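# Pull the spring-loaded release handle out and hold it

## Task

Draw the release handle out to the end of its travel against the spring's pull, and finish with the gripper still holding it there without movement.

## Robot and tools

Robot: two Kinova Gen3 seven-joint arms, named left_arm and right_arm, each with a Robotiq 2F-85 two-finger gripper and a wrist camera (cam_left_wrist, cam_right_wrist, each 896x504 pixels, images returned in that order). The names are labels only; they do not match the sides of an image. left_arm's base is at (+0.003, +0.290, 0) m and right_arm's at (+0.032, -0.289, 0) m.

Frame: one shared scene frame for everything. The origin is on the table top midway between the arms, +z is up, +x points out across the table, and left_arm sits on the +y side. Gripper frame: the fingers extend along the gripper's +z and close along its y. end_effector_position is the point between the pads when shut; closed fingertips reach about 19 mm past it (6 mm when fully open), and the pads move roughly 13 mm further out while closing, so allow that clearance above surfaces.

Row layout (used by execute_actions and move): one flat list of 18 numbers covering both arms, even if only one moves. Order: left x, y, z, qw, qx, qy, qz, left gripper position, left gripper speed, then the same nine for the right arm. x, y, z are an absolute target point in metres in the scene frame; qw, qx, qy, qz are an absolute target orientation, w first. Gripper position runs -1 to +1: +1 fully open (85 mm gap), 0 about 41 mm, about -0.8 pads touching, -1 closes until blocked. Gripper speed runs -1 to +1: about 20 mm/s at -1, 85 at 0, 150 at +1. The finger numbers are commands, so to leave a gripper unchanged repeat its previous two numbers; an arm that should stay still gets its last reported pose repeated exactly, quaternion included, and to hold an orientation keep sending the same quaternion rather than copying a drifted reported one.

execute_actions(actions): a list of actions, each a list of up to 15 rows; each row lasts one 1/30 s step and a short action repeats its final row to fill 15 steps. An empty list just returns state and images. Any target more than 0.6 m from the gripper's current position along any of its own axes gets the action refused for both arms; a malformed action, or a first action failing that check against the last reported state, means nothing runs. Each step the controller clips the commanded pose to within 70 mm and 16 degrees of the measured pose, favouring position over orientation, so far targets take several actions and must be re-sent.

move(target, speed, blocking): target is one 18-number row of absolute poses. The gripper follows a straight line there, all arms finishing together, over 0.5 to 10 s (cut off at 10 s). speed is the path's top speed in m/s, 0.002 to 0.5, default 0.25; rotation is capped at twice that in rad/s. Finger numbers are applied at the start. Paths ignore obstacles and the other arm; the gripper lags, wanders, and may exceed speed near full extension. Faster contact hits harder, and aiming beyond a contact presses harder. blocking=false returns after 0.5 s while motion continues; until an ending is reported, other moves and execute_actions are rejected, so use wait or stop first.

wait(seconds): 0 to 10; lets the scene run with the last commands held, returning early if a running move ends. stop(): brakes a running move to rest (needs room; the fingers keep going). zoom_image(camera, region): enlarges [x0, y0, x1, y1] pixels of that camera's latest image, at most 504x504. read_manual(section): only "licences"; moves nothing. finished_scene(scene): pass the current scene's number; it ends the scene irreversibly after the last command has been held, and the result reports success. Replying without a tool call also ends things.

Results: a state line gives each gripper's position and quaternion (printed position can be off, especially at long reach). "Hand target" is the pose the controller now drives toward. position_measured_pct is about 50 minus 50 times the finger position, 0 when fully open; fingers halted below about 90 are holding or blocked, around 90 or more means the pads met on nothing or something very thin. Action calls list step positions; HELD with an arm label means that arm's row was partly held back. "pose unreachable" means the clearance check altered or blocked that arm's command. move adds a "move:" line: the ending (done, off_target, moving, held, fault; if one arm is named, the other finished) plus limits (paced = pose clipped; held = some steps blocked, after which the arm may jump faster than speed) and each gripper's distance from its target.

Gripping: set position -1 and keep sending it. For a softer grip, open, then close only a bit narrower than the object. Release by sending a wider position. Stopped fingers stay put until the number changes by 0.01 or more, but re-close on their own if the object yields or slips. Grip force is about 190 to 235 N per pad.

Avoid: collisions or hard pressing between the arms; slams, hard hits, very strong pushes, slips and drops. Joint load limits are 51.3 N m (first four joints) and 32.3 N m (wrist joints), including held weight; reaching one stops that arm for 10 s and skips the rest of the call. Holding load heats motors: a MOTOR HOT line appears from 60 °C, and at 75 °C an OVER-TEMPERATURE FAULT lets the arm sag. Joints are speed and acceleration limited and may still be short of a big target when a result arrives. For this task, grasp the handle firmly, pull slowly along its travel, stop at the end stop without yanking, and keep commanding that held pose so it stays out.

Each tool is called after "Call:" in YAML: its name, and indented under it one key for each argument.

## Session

Call:
execute_actions:
  actions: []

Scene clock: 0.00 s.
left_arm: end_effector_position=(+0.4360, +0.4184, +0.3777) position_measured_pct=0.0 end_effector_quat_wxyz=(-0.204, +0.366, +0.885, +0.203) | right_arm: end_effector_position=(+0.1801, -0.4783, +0.3184) position_measured_pct=0.0 end_effector_quat_wxyz=(+0.510, -0.288, +0.686, +0.432)
Joint positions: left_arm=[ 0.121  0.461  0.168  1.196 -0.601  1.752  0.828] | right_arm=[ 1.663  0.747 -0.406  1.771 -0.551  1.893  3.833]
Joint velocities: left_arm=[-0.    -0.001  0.001  0.001  0.    -0.001  0.   ] | right_arm=[-0.001 -0.     0.001  0.     0.     0.001 -0.   ]
Motor temperatures (°C, as the motors report them): left_arm=[26 30 24 25 35 42 35] | right_arm=[31 28 25 26 33 36 41]
Hand target (left_arm): +0.436, +0.418, +0.378; -0.204, +0.366, +0.885, +0.203
Hand target (right_arm): +0.180, -0.478, +0.318; +0.510, -0.288, +0.686, +0.432

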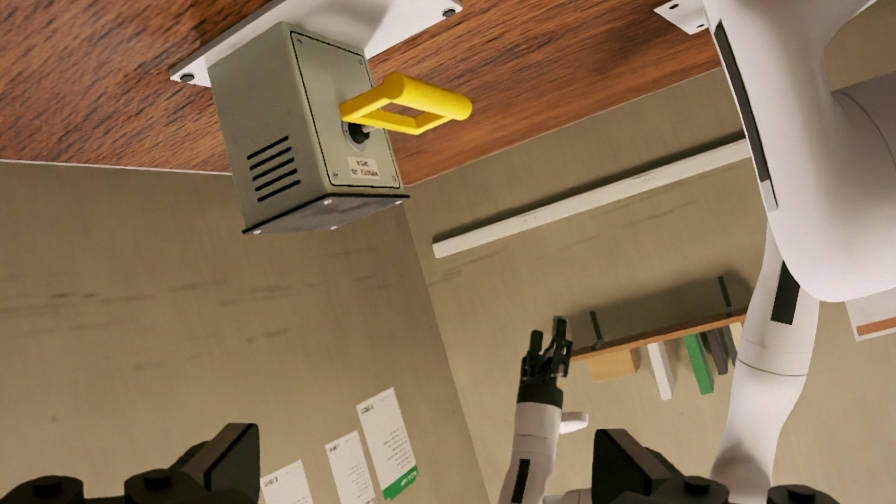

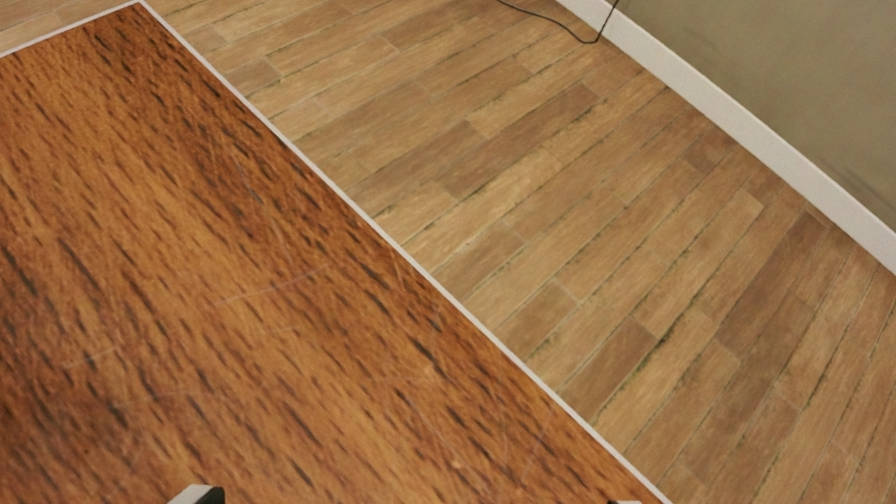

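Call:
move:
  target: [0.32, -0.14, 0.32, 0, 0.707, 0.707, 0, 0.2, 0.5, 0.1801, -0.4783, 0.3184, 0.510, -0.288, 0.686, 0.432, 1, 0]
  speed: 0.35

Scene clock: 34.03 s.
left_arm: end_effector_position=(+0.3196, -0.1396, +0.3206) position_measured_pct=40.1 end_effector_quat_wxyz=(+0.001, +0.707, +0.707, -0.002) | right_arm: end_effector_position=(+0.1801, -0.4783, +0.3184) position_measured_pct=0.0 end_effector_quat_wxyz=(+0.510, -0.288, +0.686, +0.432)
Joint positions: left_arm=[ 0.808  0.591  0.582  1.08  -0.309  1.549  1.105] | right_arm=[ 1.664  0.747 -0.406  1.772 -0.552  1.893  3.833]
Joint velocities: left_arm=[ 0.004  0.008  0.001 -0.001 -0.002  0.001  0.   ] | right_arm=[-0. -0.  0. -0.  0. -0.  0.]
Motor temperatures (°C, as the motors report them): left_arm=[26 31 24 25 35 41 35] | right_arm=[31 28 25 26 33 36 41]
Hand target (left_arm): +0.319, -0.140, +0.320; +0.000, +0.707, +0.707, -0.002
Hand target (right_arm): +0.180, -0.478, +0.318; +0.510, -0.288, +0.686, +0.432
Off the commanded pose (left_arm): 0.001 m, 0 deg.
Off the commanded pose (right_arm): 0.000 m, 0 deg.
move: done

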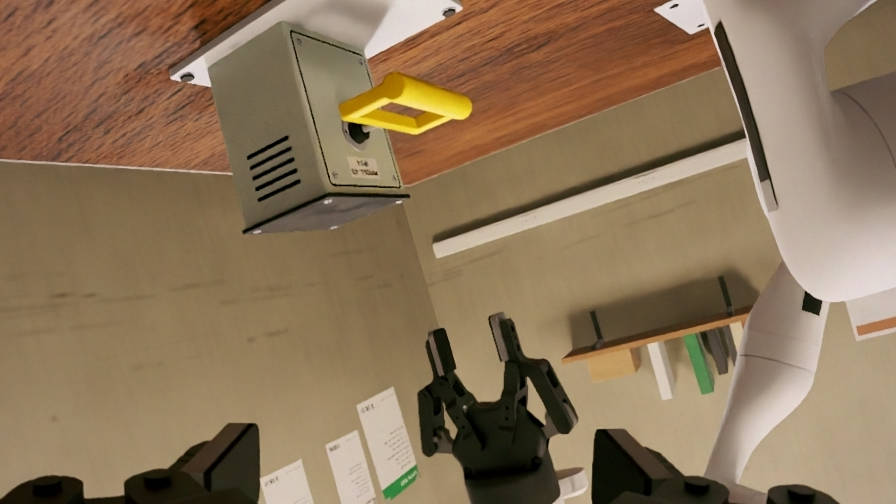

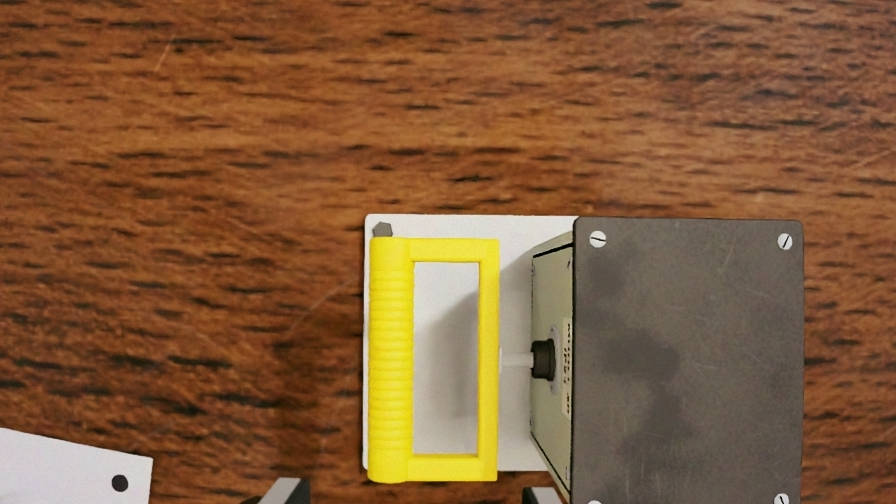

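Call:
move:
  target: [0.296, -0.130, 0.155, 0, 0.702, 0.712, 0, 0.2, 0.5, 0.1801, -0.4783, 0.3184, 0.510, -0.288, 0.686, 0.432, 1, 0]
  speed: 0.25

Scene clock: 47.43 s.
left_arm: end_effector_position=(+0.2969, -0.1306, +0.1549) position_measured_pct=40.1 end_effector_quat_wxyz=(+0.000, +0.702, +0.712, +0.000) | right_arm: end_effector_position=(+0.1801, -0.4783, +0.3184) position_measured_pct=0.0 end_effector_quat_wxyz=(+0.510, -0.288, +0.686, +0.432)
Joint positions: left_arm=[ 0.808  0.668  0.53   1.511 -0.367  1.063  1.229] | right_arm=[ 1.664  0.747 -0.406  1.772 -0.552  1.893  3.833]
Joint velocities: left_arm=[ 0.002  0.001  0.001  0.001 -0.001 -0.     0.001] | right_arm=[ 0.     0.     0.001  0.001 -0.    -0.    -0.   ]
Motor temperatures (°C, as the motors report them): left_arm=[26 31 24 26 35 41 35] | right_arm=[31 28 25 26 33 36 41]
Hand target (left_arm): +0.297, -0.131, +0.155; +0.000, +0.702, +0.712, +0.000
Hand target (right_arm): +0.180, -0.478, +0.318; +0.510, -0.288, +0.686, +0.432
Off the commanded pose (left_arm): 0.001 m, 0 deg.
Off the commanded pose (right_arm): 0.000 m, 0 deg.
move: done

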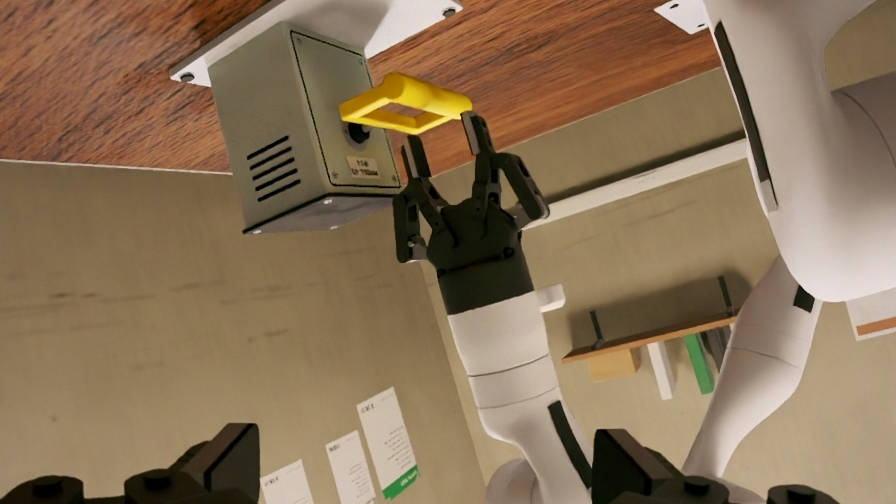

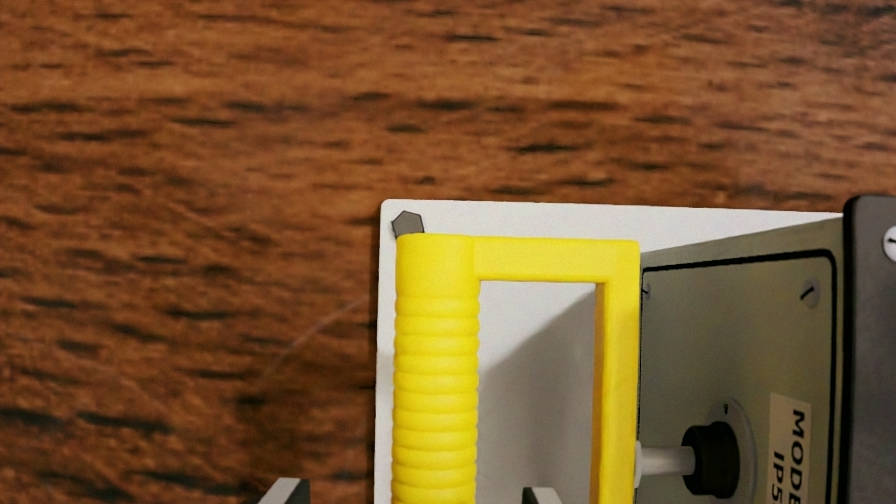

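Call:
move:
  target: [0.303, -0.1305, 0.093, 0, 0.6934, 0.7206, 0, 0.2, 0.5, 0.1801, -0.4783, 0.3184, 0.510, -0.288, 0.686, 0.432, 1, 0]
  speed: 0.1

Call:
move:
  target: [0.303, -0.1305, 0.093, 0, 0.6934, 0.7206, 0, -1, 0.3, 0.1801, -0.4783, 0.3184, 0.510, -0.288, 0.686, 0.432, 1, 0]
  speed: 0.1

Scene clock: 58.80 s.
left_arm: end_effector_position=(+0.3031, -0.1312, +0.0942) position_measured_pct=40.1 end_effector_quat_wxyz=(+0.001, +0.694, +0.720, -0.000) | right_arm: end_effector_position=(+0.1801, -0.4783, +0.3184) position_measured_pct=0.0 end_effector_quat_wxyz=(+0.510, -0.288, +0.686, +0.432)
Joint positions: left_arm=[ 0.826  0.756  0.484  1.565 -0.412  0.922  1.278] | right_arm=[ 1.664  0.747 -0.406  1.772 -0.552  1.893  3.833]
Joint velocities: left_arm=[ 0.002  0.001 -0.    -0.    -0.    -0.002  0.001] | right_arm=[-0.001  0.     0.     0.     0.     0.002 -0.   ]
Motor temperatures (°C, as the motors report them): left_arm=[26 31 24 26 35 41 35] | right_arm=[31 28 25 26 33 36 41]
Hand target (left_arm): +0.303, -0.131, +0.093; +0.000, +0.693, +0.721, +0.000
Hand target (right_arm): +0.180, -0.478, +0.318; +0.510, -0.288, +0.686, +0.432
Off the commanded pose (left_arm): 0.001 m, 0 deg.
Off the commanded pose (right_arm): 0.000 m, 0 deg.
move: done

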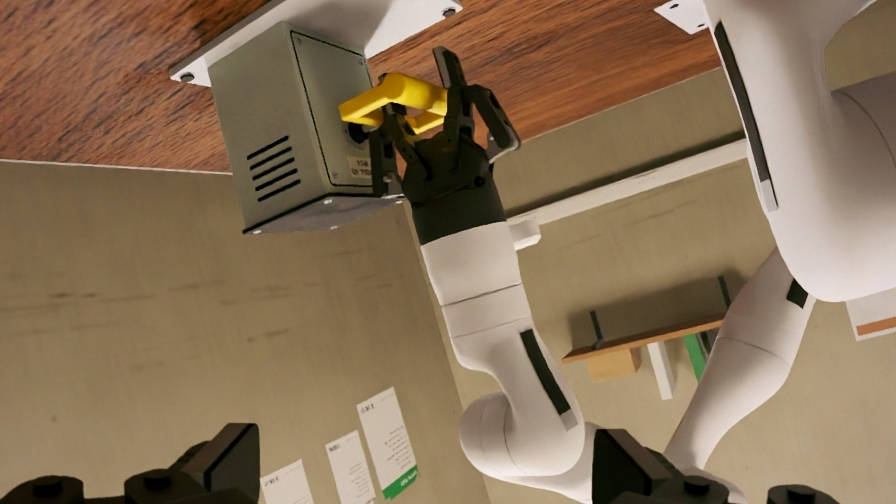

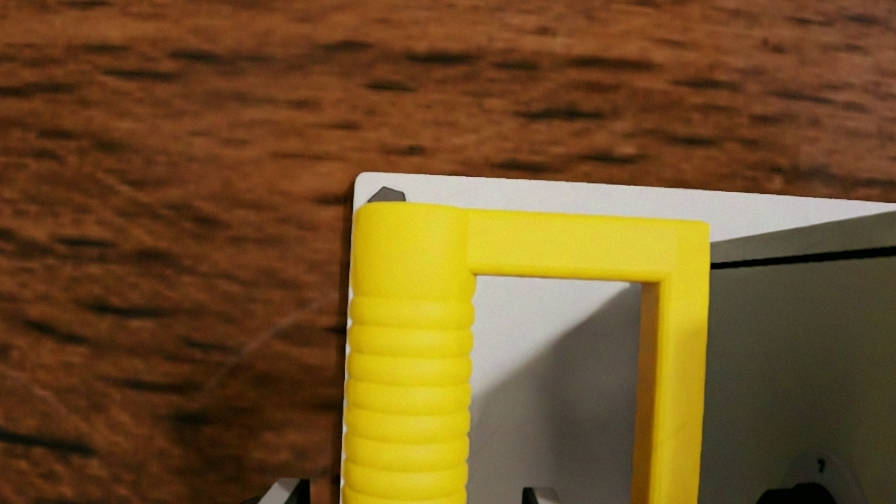

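Scene clock: 59.50 s.
left_arm: end_effector_position=(+0.3012, -0.1312, +0.0937) position_measured_pct=70.2 end_effector_quat_wxyz=(-0.000, +0.694, +0.720, -0.001) | right_arm: end_effector_position=(+0.1801, -0.4783, +0.3184) position_measured_pct=0.0 end_effector_quat_wxyz=(+0.510, -0.288, +0.686, +0.432)
Joint positions: left_arm=[ 0.828  0.756  0.484  1.567 -0.411  0.922  1.278] | right_arm=[ 1.664  0.747 -0.406  1.772 -0.552  1.893  3.833]
Joint velocities: left_arm=[ 0.001  0.    -0.003 -0.001  0.002  0.001 -0.001] | right_arm=[-0.002  0.001  0.     0.    -0.    -0.    -0.   ]
Motor temperatures (°C, as the motors report them): left_arm=[26 31 24 26 35 41 35] | right_arm=[31 28 25 26 33 36 41]
Hand target (left_arm): +0.303, -0.130, +0.093; -0.000, +0.693, +0.721, +0.000
Hand target (right_arm): +0.180, -0.478, +0.318; +0.510, -0.288, +0.686, +0.432
Off the commanded pose (left_arm): 0.002 m, 0 deg.
Off the commanded pose (right_arm): 0.000 m, 0 deg.
move: done

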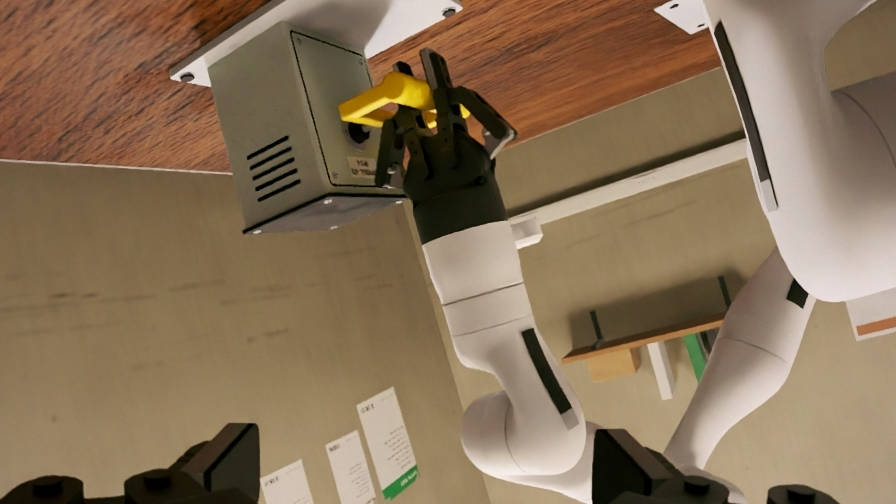

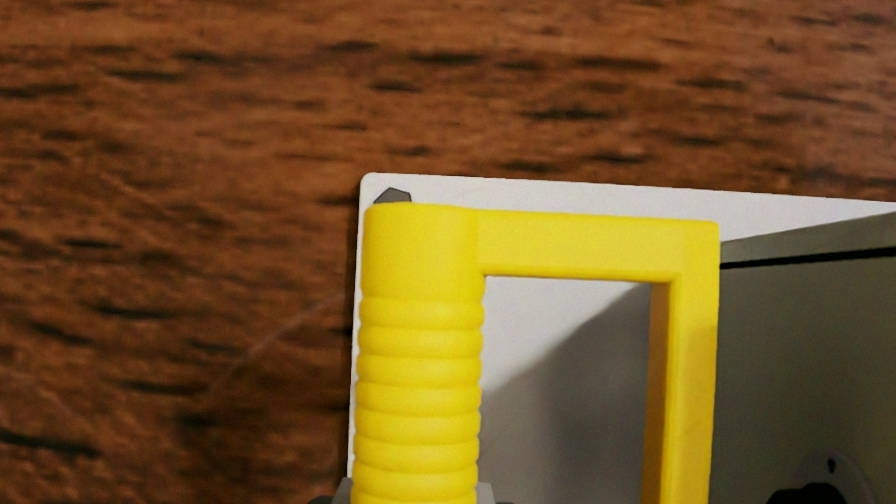

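Call:
move:
  target: [0.2363, -0.1337, 0.0937, 0, 0.6934, 0.7206, 0, -1, 0.3, 0.1801, -0.4783, 0.3184, 0.510, -0.288, 0.686, 0.432, 1, 0]
  speed: 0.07

Scene clock: 68.07 s.
left_arm: end_effector_position=(+0.2473, -0.1330, +0.0937) position_measured_pct=70.2 end_effector_quat_wxyz=(+0.006, +0.690, +0.724, +0.003) | right_arm: end_effector_position=(+0.1801, -0.4783, +0.3184) position_measured_pct=0.0 end_effector_quat_wxyz=(+0.510, -0.288, +0.686, +0.432)
Joint positions: left_arm=[ 0.91   0.699  0.477  1.684 -0.417  0.851  1.407] | right_arm=[ 1.664  0.747 -0.406  1.772 -0.552  1.893  3.833]
Joint velocities: left_arm=[-0.002 -0.001  0.008  0.004 -0.008  0.003  0.008] | right_arm=[ 0.001 -0.    -0.    -0.     0.    -0.    -0.   ]
Motor temperatures (°C, as the motors report them): left_arm=[26 31 24 25 35 41 35] | right_arm=[31 28 25 26 33 36 41]
Hand target (left_arm): +0.236, -0.134, +0.094; +0.000, +0.693, +0.721, -0.000
Hand target (right_arm): +0.180, -0.478, +0.318; +0.510, -0.288, +0.686, +0.432
Off the commanded pose (left_arm): 0.011 m, 1 deg.
Off the commanded pose (right_arm): 0.000 m, 0 deg.
move: off_target (left_arm)

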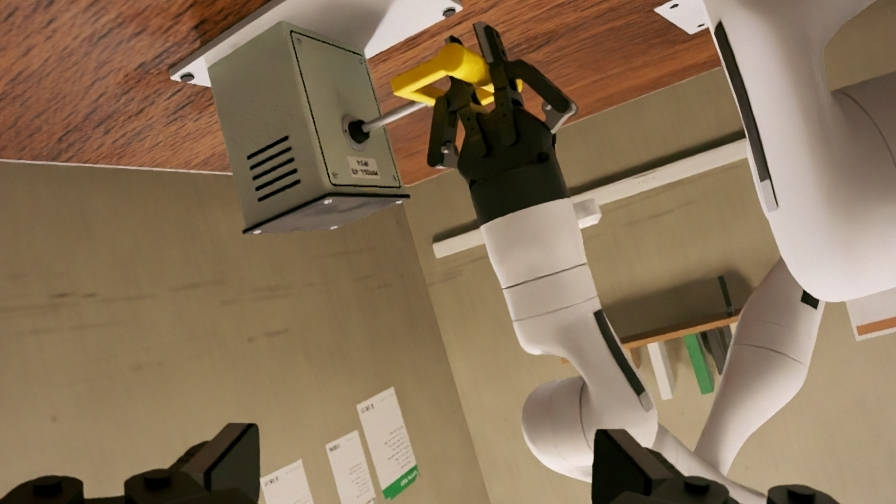

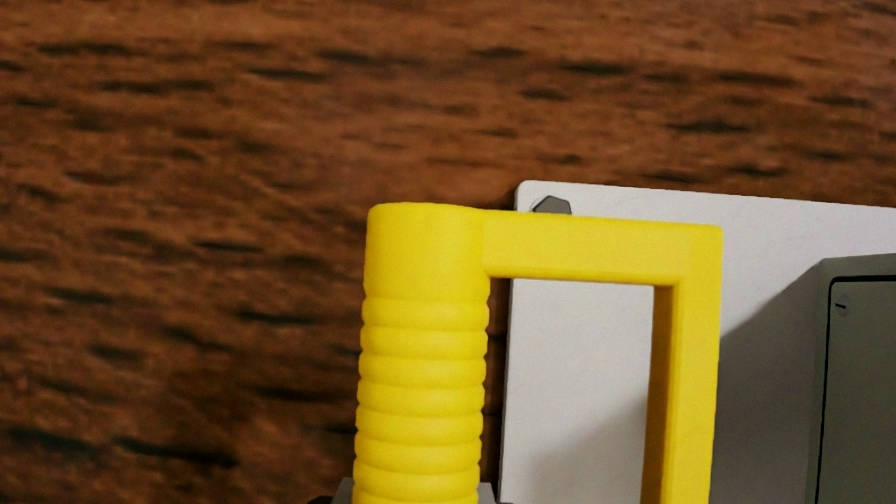

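Call:
execute_actions:
  actions:
    - [[0.2353,-0.1337,0.0937,0,0.6934,0.7206,0,-1,0.3,0.1801,-0.4783,0.3184,0.510,-0.288,0.686,0.432,1,0],[0.2341,-0.1337,0.0937,0,0.6934,0.7206,0,-1,0.3,0.1801,-0.4783,0.3184,0.510,-0.288,0.686,0.432,1,0],[0.2328,-0.1338,0.0937,0,0.6934,0.7206,0,-1,0.3,0.1801,-0.4783,0.3184,0.510,-0.288,0.686,0.432,1,0],[0.2315,-0.1338,0.0937,0,0.6934,0.7206,0,-1,0.3,0.1801,-0.4783,0.3184,0.510,-0.288,0.686,0.432,1,0],[0.2302,-0.1338,0.0937,0,0.6934,0.7206,0,-1,0.3,0.1801,-0.4783,0.3184,0.510,-0.288,0.686,0.432,1,0],[0.2289,-0.1339,0.0937,0,0.6934,0.7206,0,-1,0.3,0.1801,-0.4783,0.3184,0.510,-0.288,0.686,0.432,1,0],[0.2276,-0.1339,0.0937,0,0.6934,0.7206,0,-1,0.3,0.1801,-0.4783,0.3184,0.510,-0.288,0.686,0.432,1,0],[0.2263,-0.1339,0.0937,0,0.6934,0.7206,0,-1,0.3,0.1801,-0.4783,0.3184,0.510,-0.288,0.686,0.432,1,0],[0.2251,-0.1340,0.0937,0,0.6934,0.7206,0,-1,0.3,0.1801,-0.4783,0.3184,0.510,-0.288,0.686,0.432,1,0],[0.2241,-0.1340,0.0937,0,0.6934,0.7206,0,-1,0.3,0.1801,-0.4783,0.3184,0.510,-0.288,0.686,0.432,1,0],[0.2233,-0.1340,0.0937,0,0.6934,0.7206,0,-1,0.3,0.1801,-0.4783,0.3184,0.510,-0.288,0.686,0.432,1,0]]

Call:
wait:
  seconds: 0.7

Scene clock: 80.53 s.
left_arm: end_effector_position=(+0.2401, -0.1332, +0.0937) position_measured_pct=70.2 end_effector_quat_wxyz=(+0.009, +0.688, +0.725, +0.004) | right_arm: end_effector_position=(+0.1801, -0.4783, +0.3184) position_measured_pct=0.0 end_effector_quat_wxyz=(+0.510, -0.288, +0.686, +0.432)
Joint positions: left_arm=[ 0.924  0.69   0.477  1.701 -0.424  0.838  1.435] | right_arm=[ 1.664  0.747 -0.406  1.772 -0.552  1.893  3.833]
Joint velocities: left_arm=[-0.006  0.     0.011  0.003 -0.011 -0.003  0.014] | right_arm=[ 0.001  0.     0.     0.    -0.    -0.001 -0.   ]
Motor temperatures (°C, as the motors report them): left_arm=[26 31 24 25 35 41 35] | right_arm=[31 28 25 26 33 36 41]
Hand target (left_arm): +0.223, -0.134, +0.094; -0.000, +0.693, +0.721, +0.000
Hand target (right_arm): +0.180, -0.478, +0.318; +0.510, -0.288, +0.686, +0.432
Off the commanded pose (left_arm): 0.017 m, 1 deg.
Off the commanded pose (right_arm): 0.000 m, 0 deg.
Step readings (end_effector_position):
0: left_arm (+0.2472, -0.1330, +0.0937) | right_arm (+0.1801, -0.4783, +0.3184)
1: left_arm (+0.2471, -0.1330, +0.0937) | right_arm (+0.1801, -0.4783, +0.3184)
2: left_arm (+0.2467, -0.1330, +0.0938) | right_arm (+0.1801, -0.4783, +0.3184)
4: left_arm (+0.2450, -0.1330, +0.0937) | right_arm (+0.1801, -0.4783, +0.3184)
8: left_arm (+0.2404, -0.1331, +0.0937) | right_arm (+0.1801, -0.4783, +0.3184)
15: end_effector_position above

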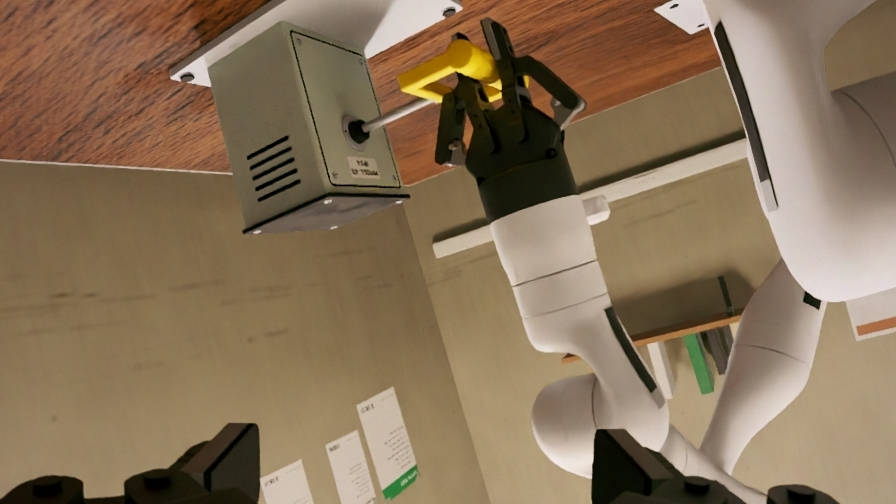

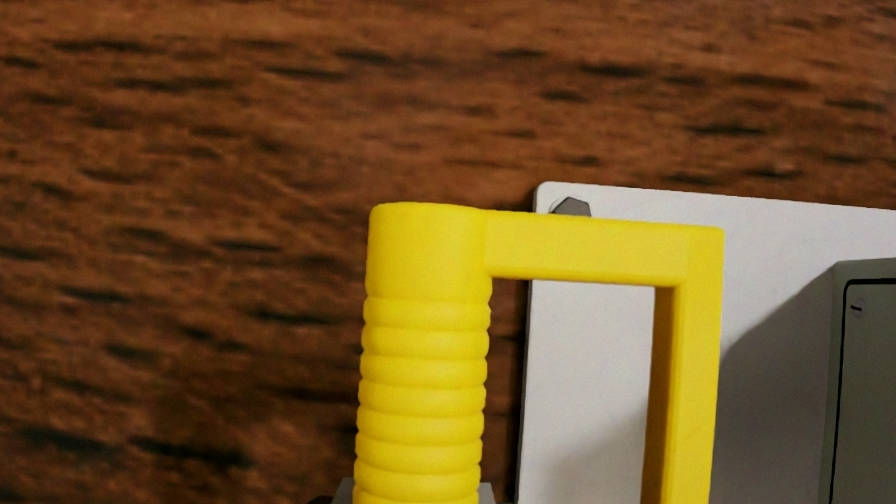

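Scene clock: 81.23 s.
left_arm: end_effector_position=(+0.2401, -0.1332, +0.0938) position_measured_pct=70.2 end_effector_quat_wxyz=(+0.009, +0.688, +0.726, +0.004) | right_arm: end_effector_position=(+0.1801, -0.4783, +0.3184) position_measured_pct=0.0 end_effector_quat_wxyz=(+0.510, -0.288, +0.686, +0.432)
Joint positions: left_arm=[ 0.924  0.69   0.477  1.702 -0.425  0.838  1.436] | right_arm=[ 1.664  0.747 -0.406  1.772 -0.552  1.893  3.833]
Joint velocities: left_arm=[ 0.    -0.    -0.001  0.    -0.001  0.     0.   ] | right_arm=[ 0.001 -0.     0.     0.     0.     0.001  0.   ]
Motor temperatures (°C, as the motors report them): left_arm=[26 31 24 25 35 41 35] | right_arm=[31 28 25 26 33 36 41]
Hand target (left_arm): +0.223, -0.134, +0.094; -0.000, +0.693, +0.721, +0.000
Hand target (right_arm): +0.180, -0.478, +0.318; +0.510, -0.288, +0.686, +0.432
Off the commanded pose (left_arm): 0.017 m, 1 deg.
Off the commanded pose (right_arm): 0.000 m, 0 deg.
wait: 0.70 s; at rest by 0.17 s

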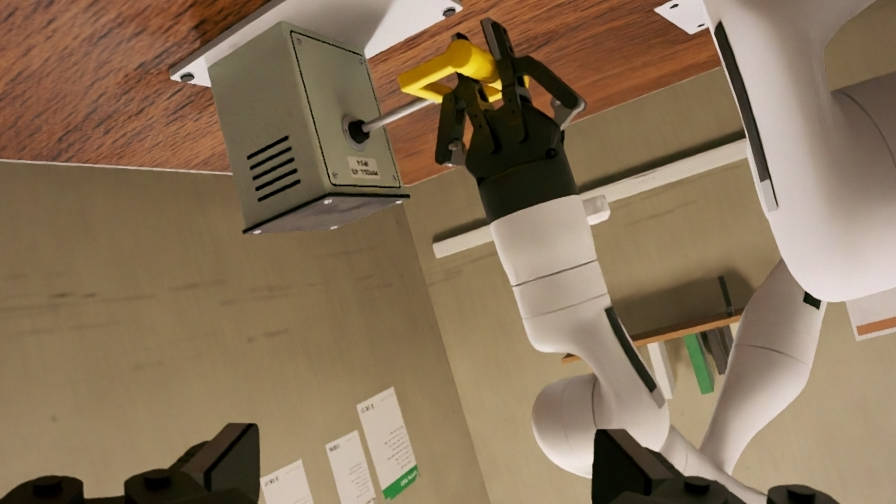

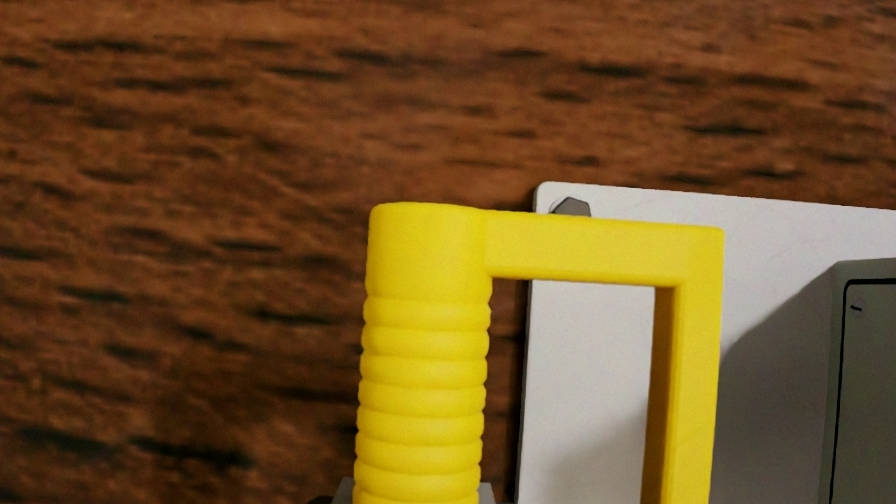

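The handle stopped at about 61 mm of travel, the same as in scene 1, while the target kept moving. That means it is at its end stop, and it is being held still.

Call:
finished_scene:
  scene: 2

The scene is finished: the task was done.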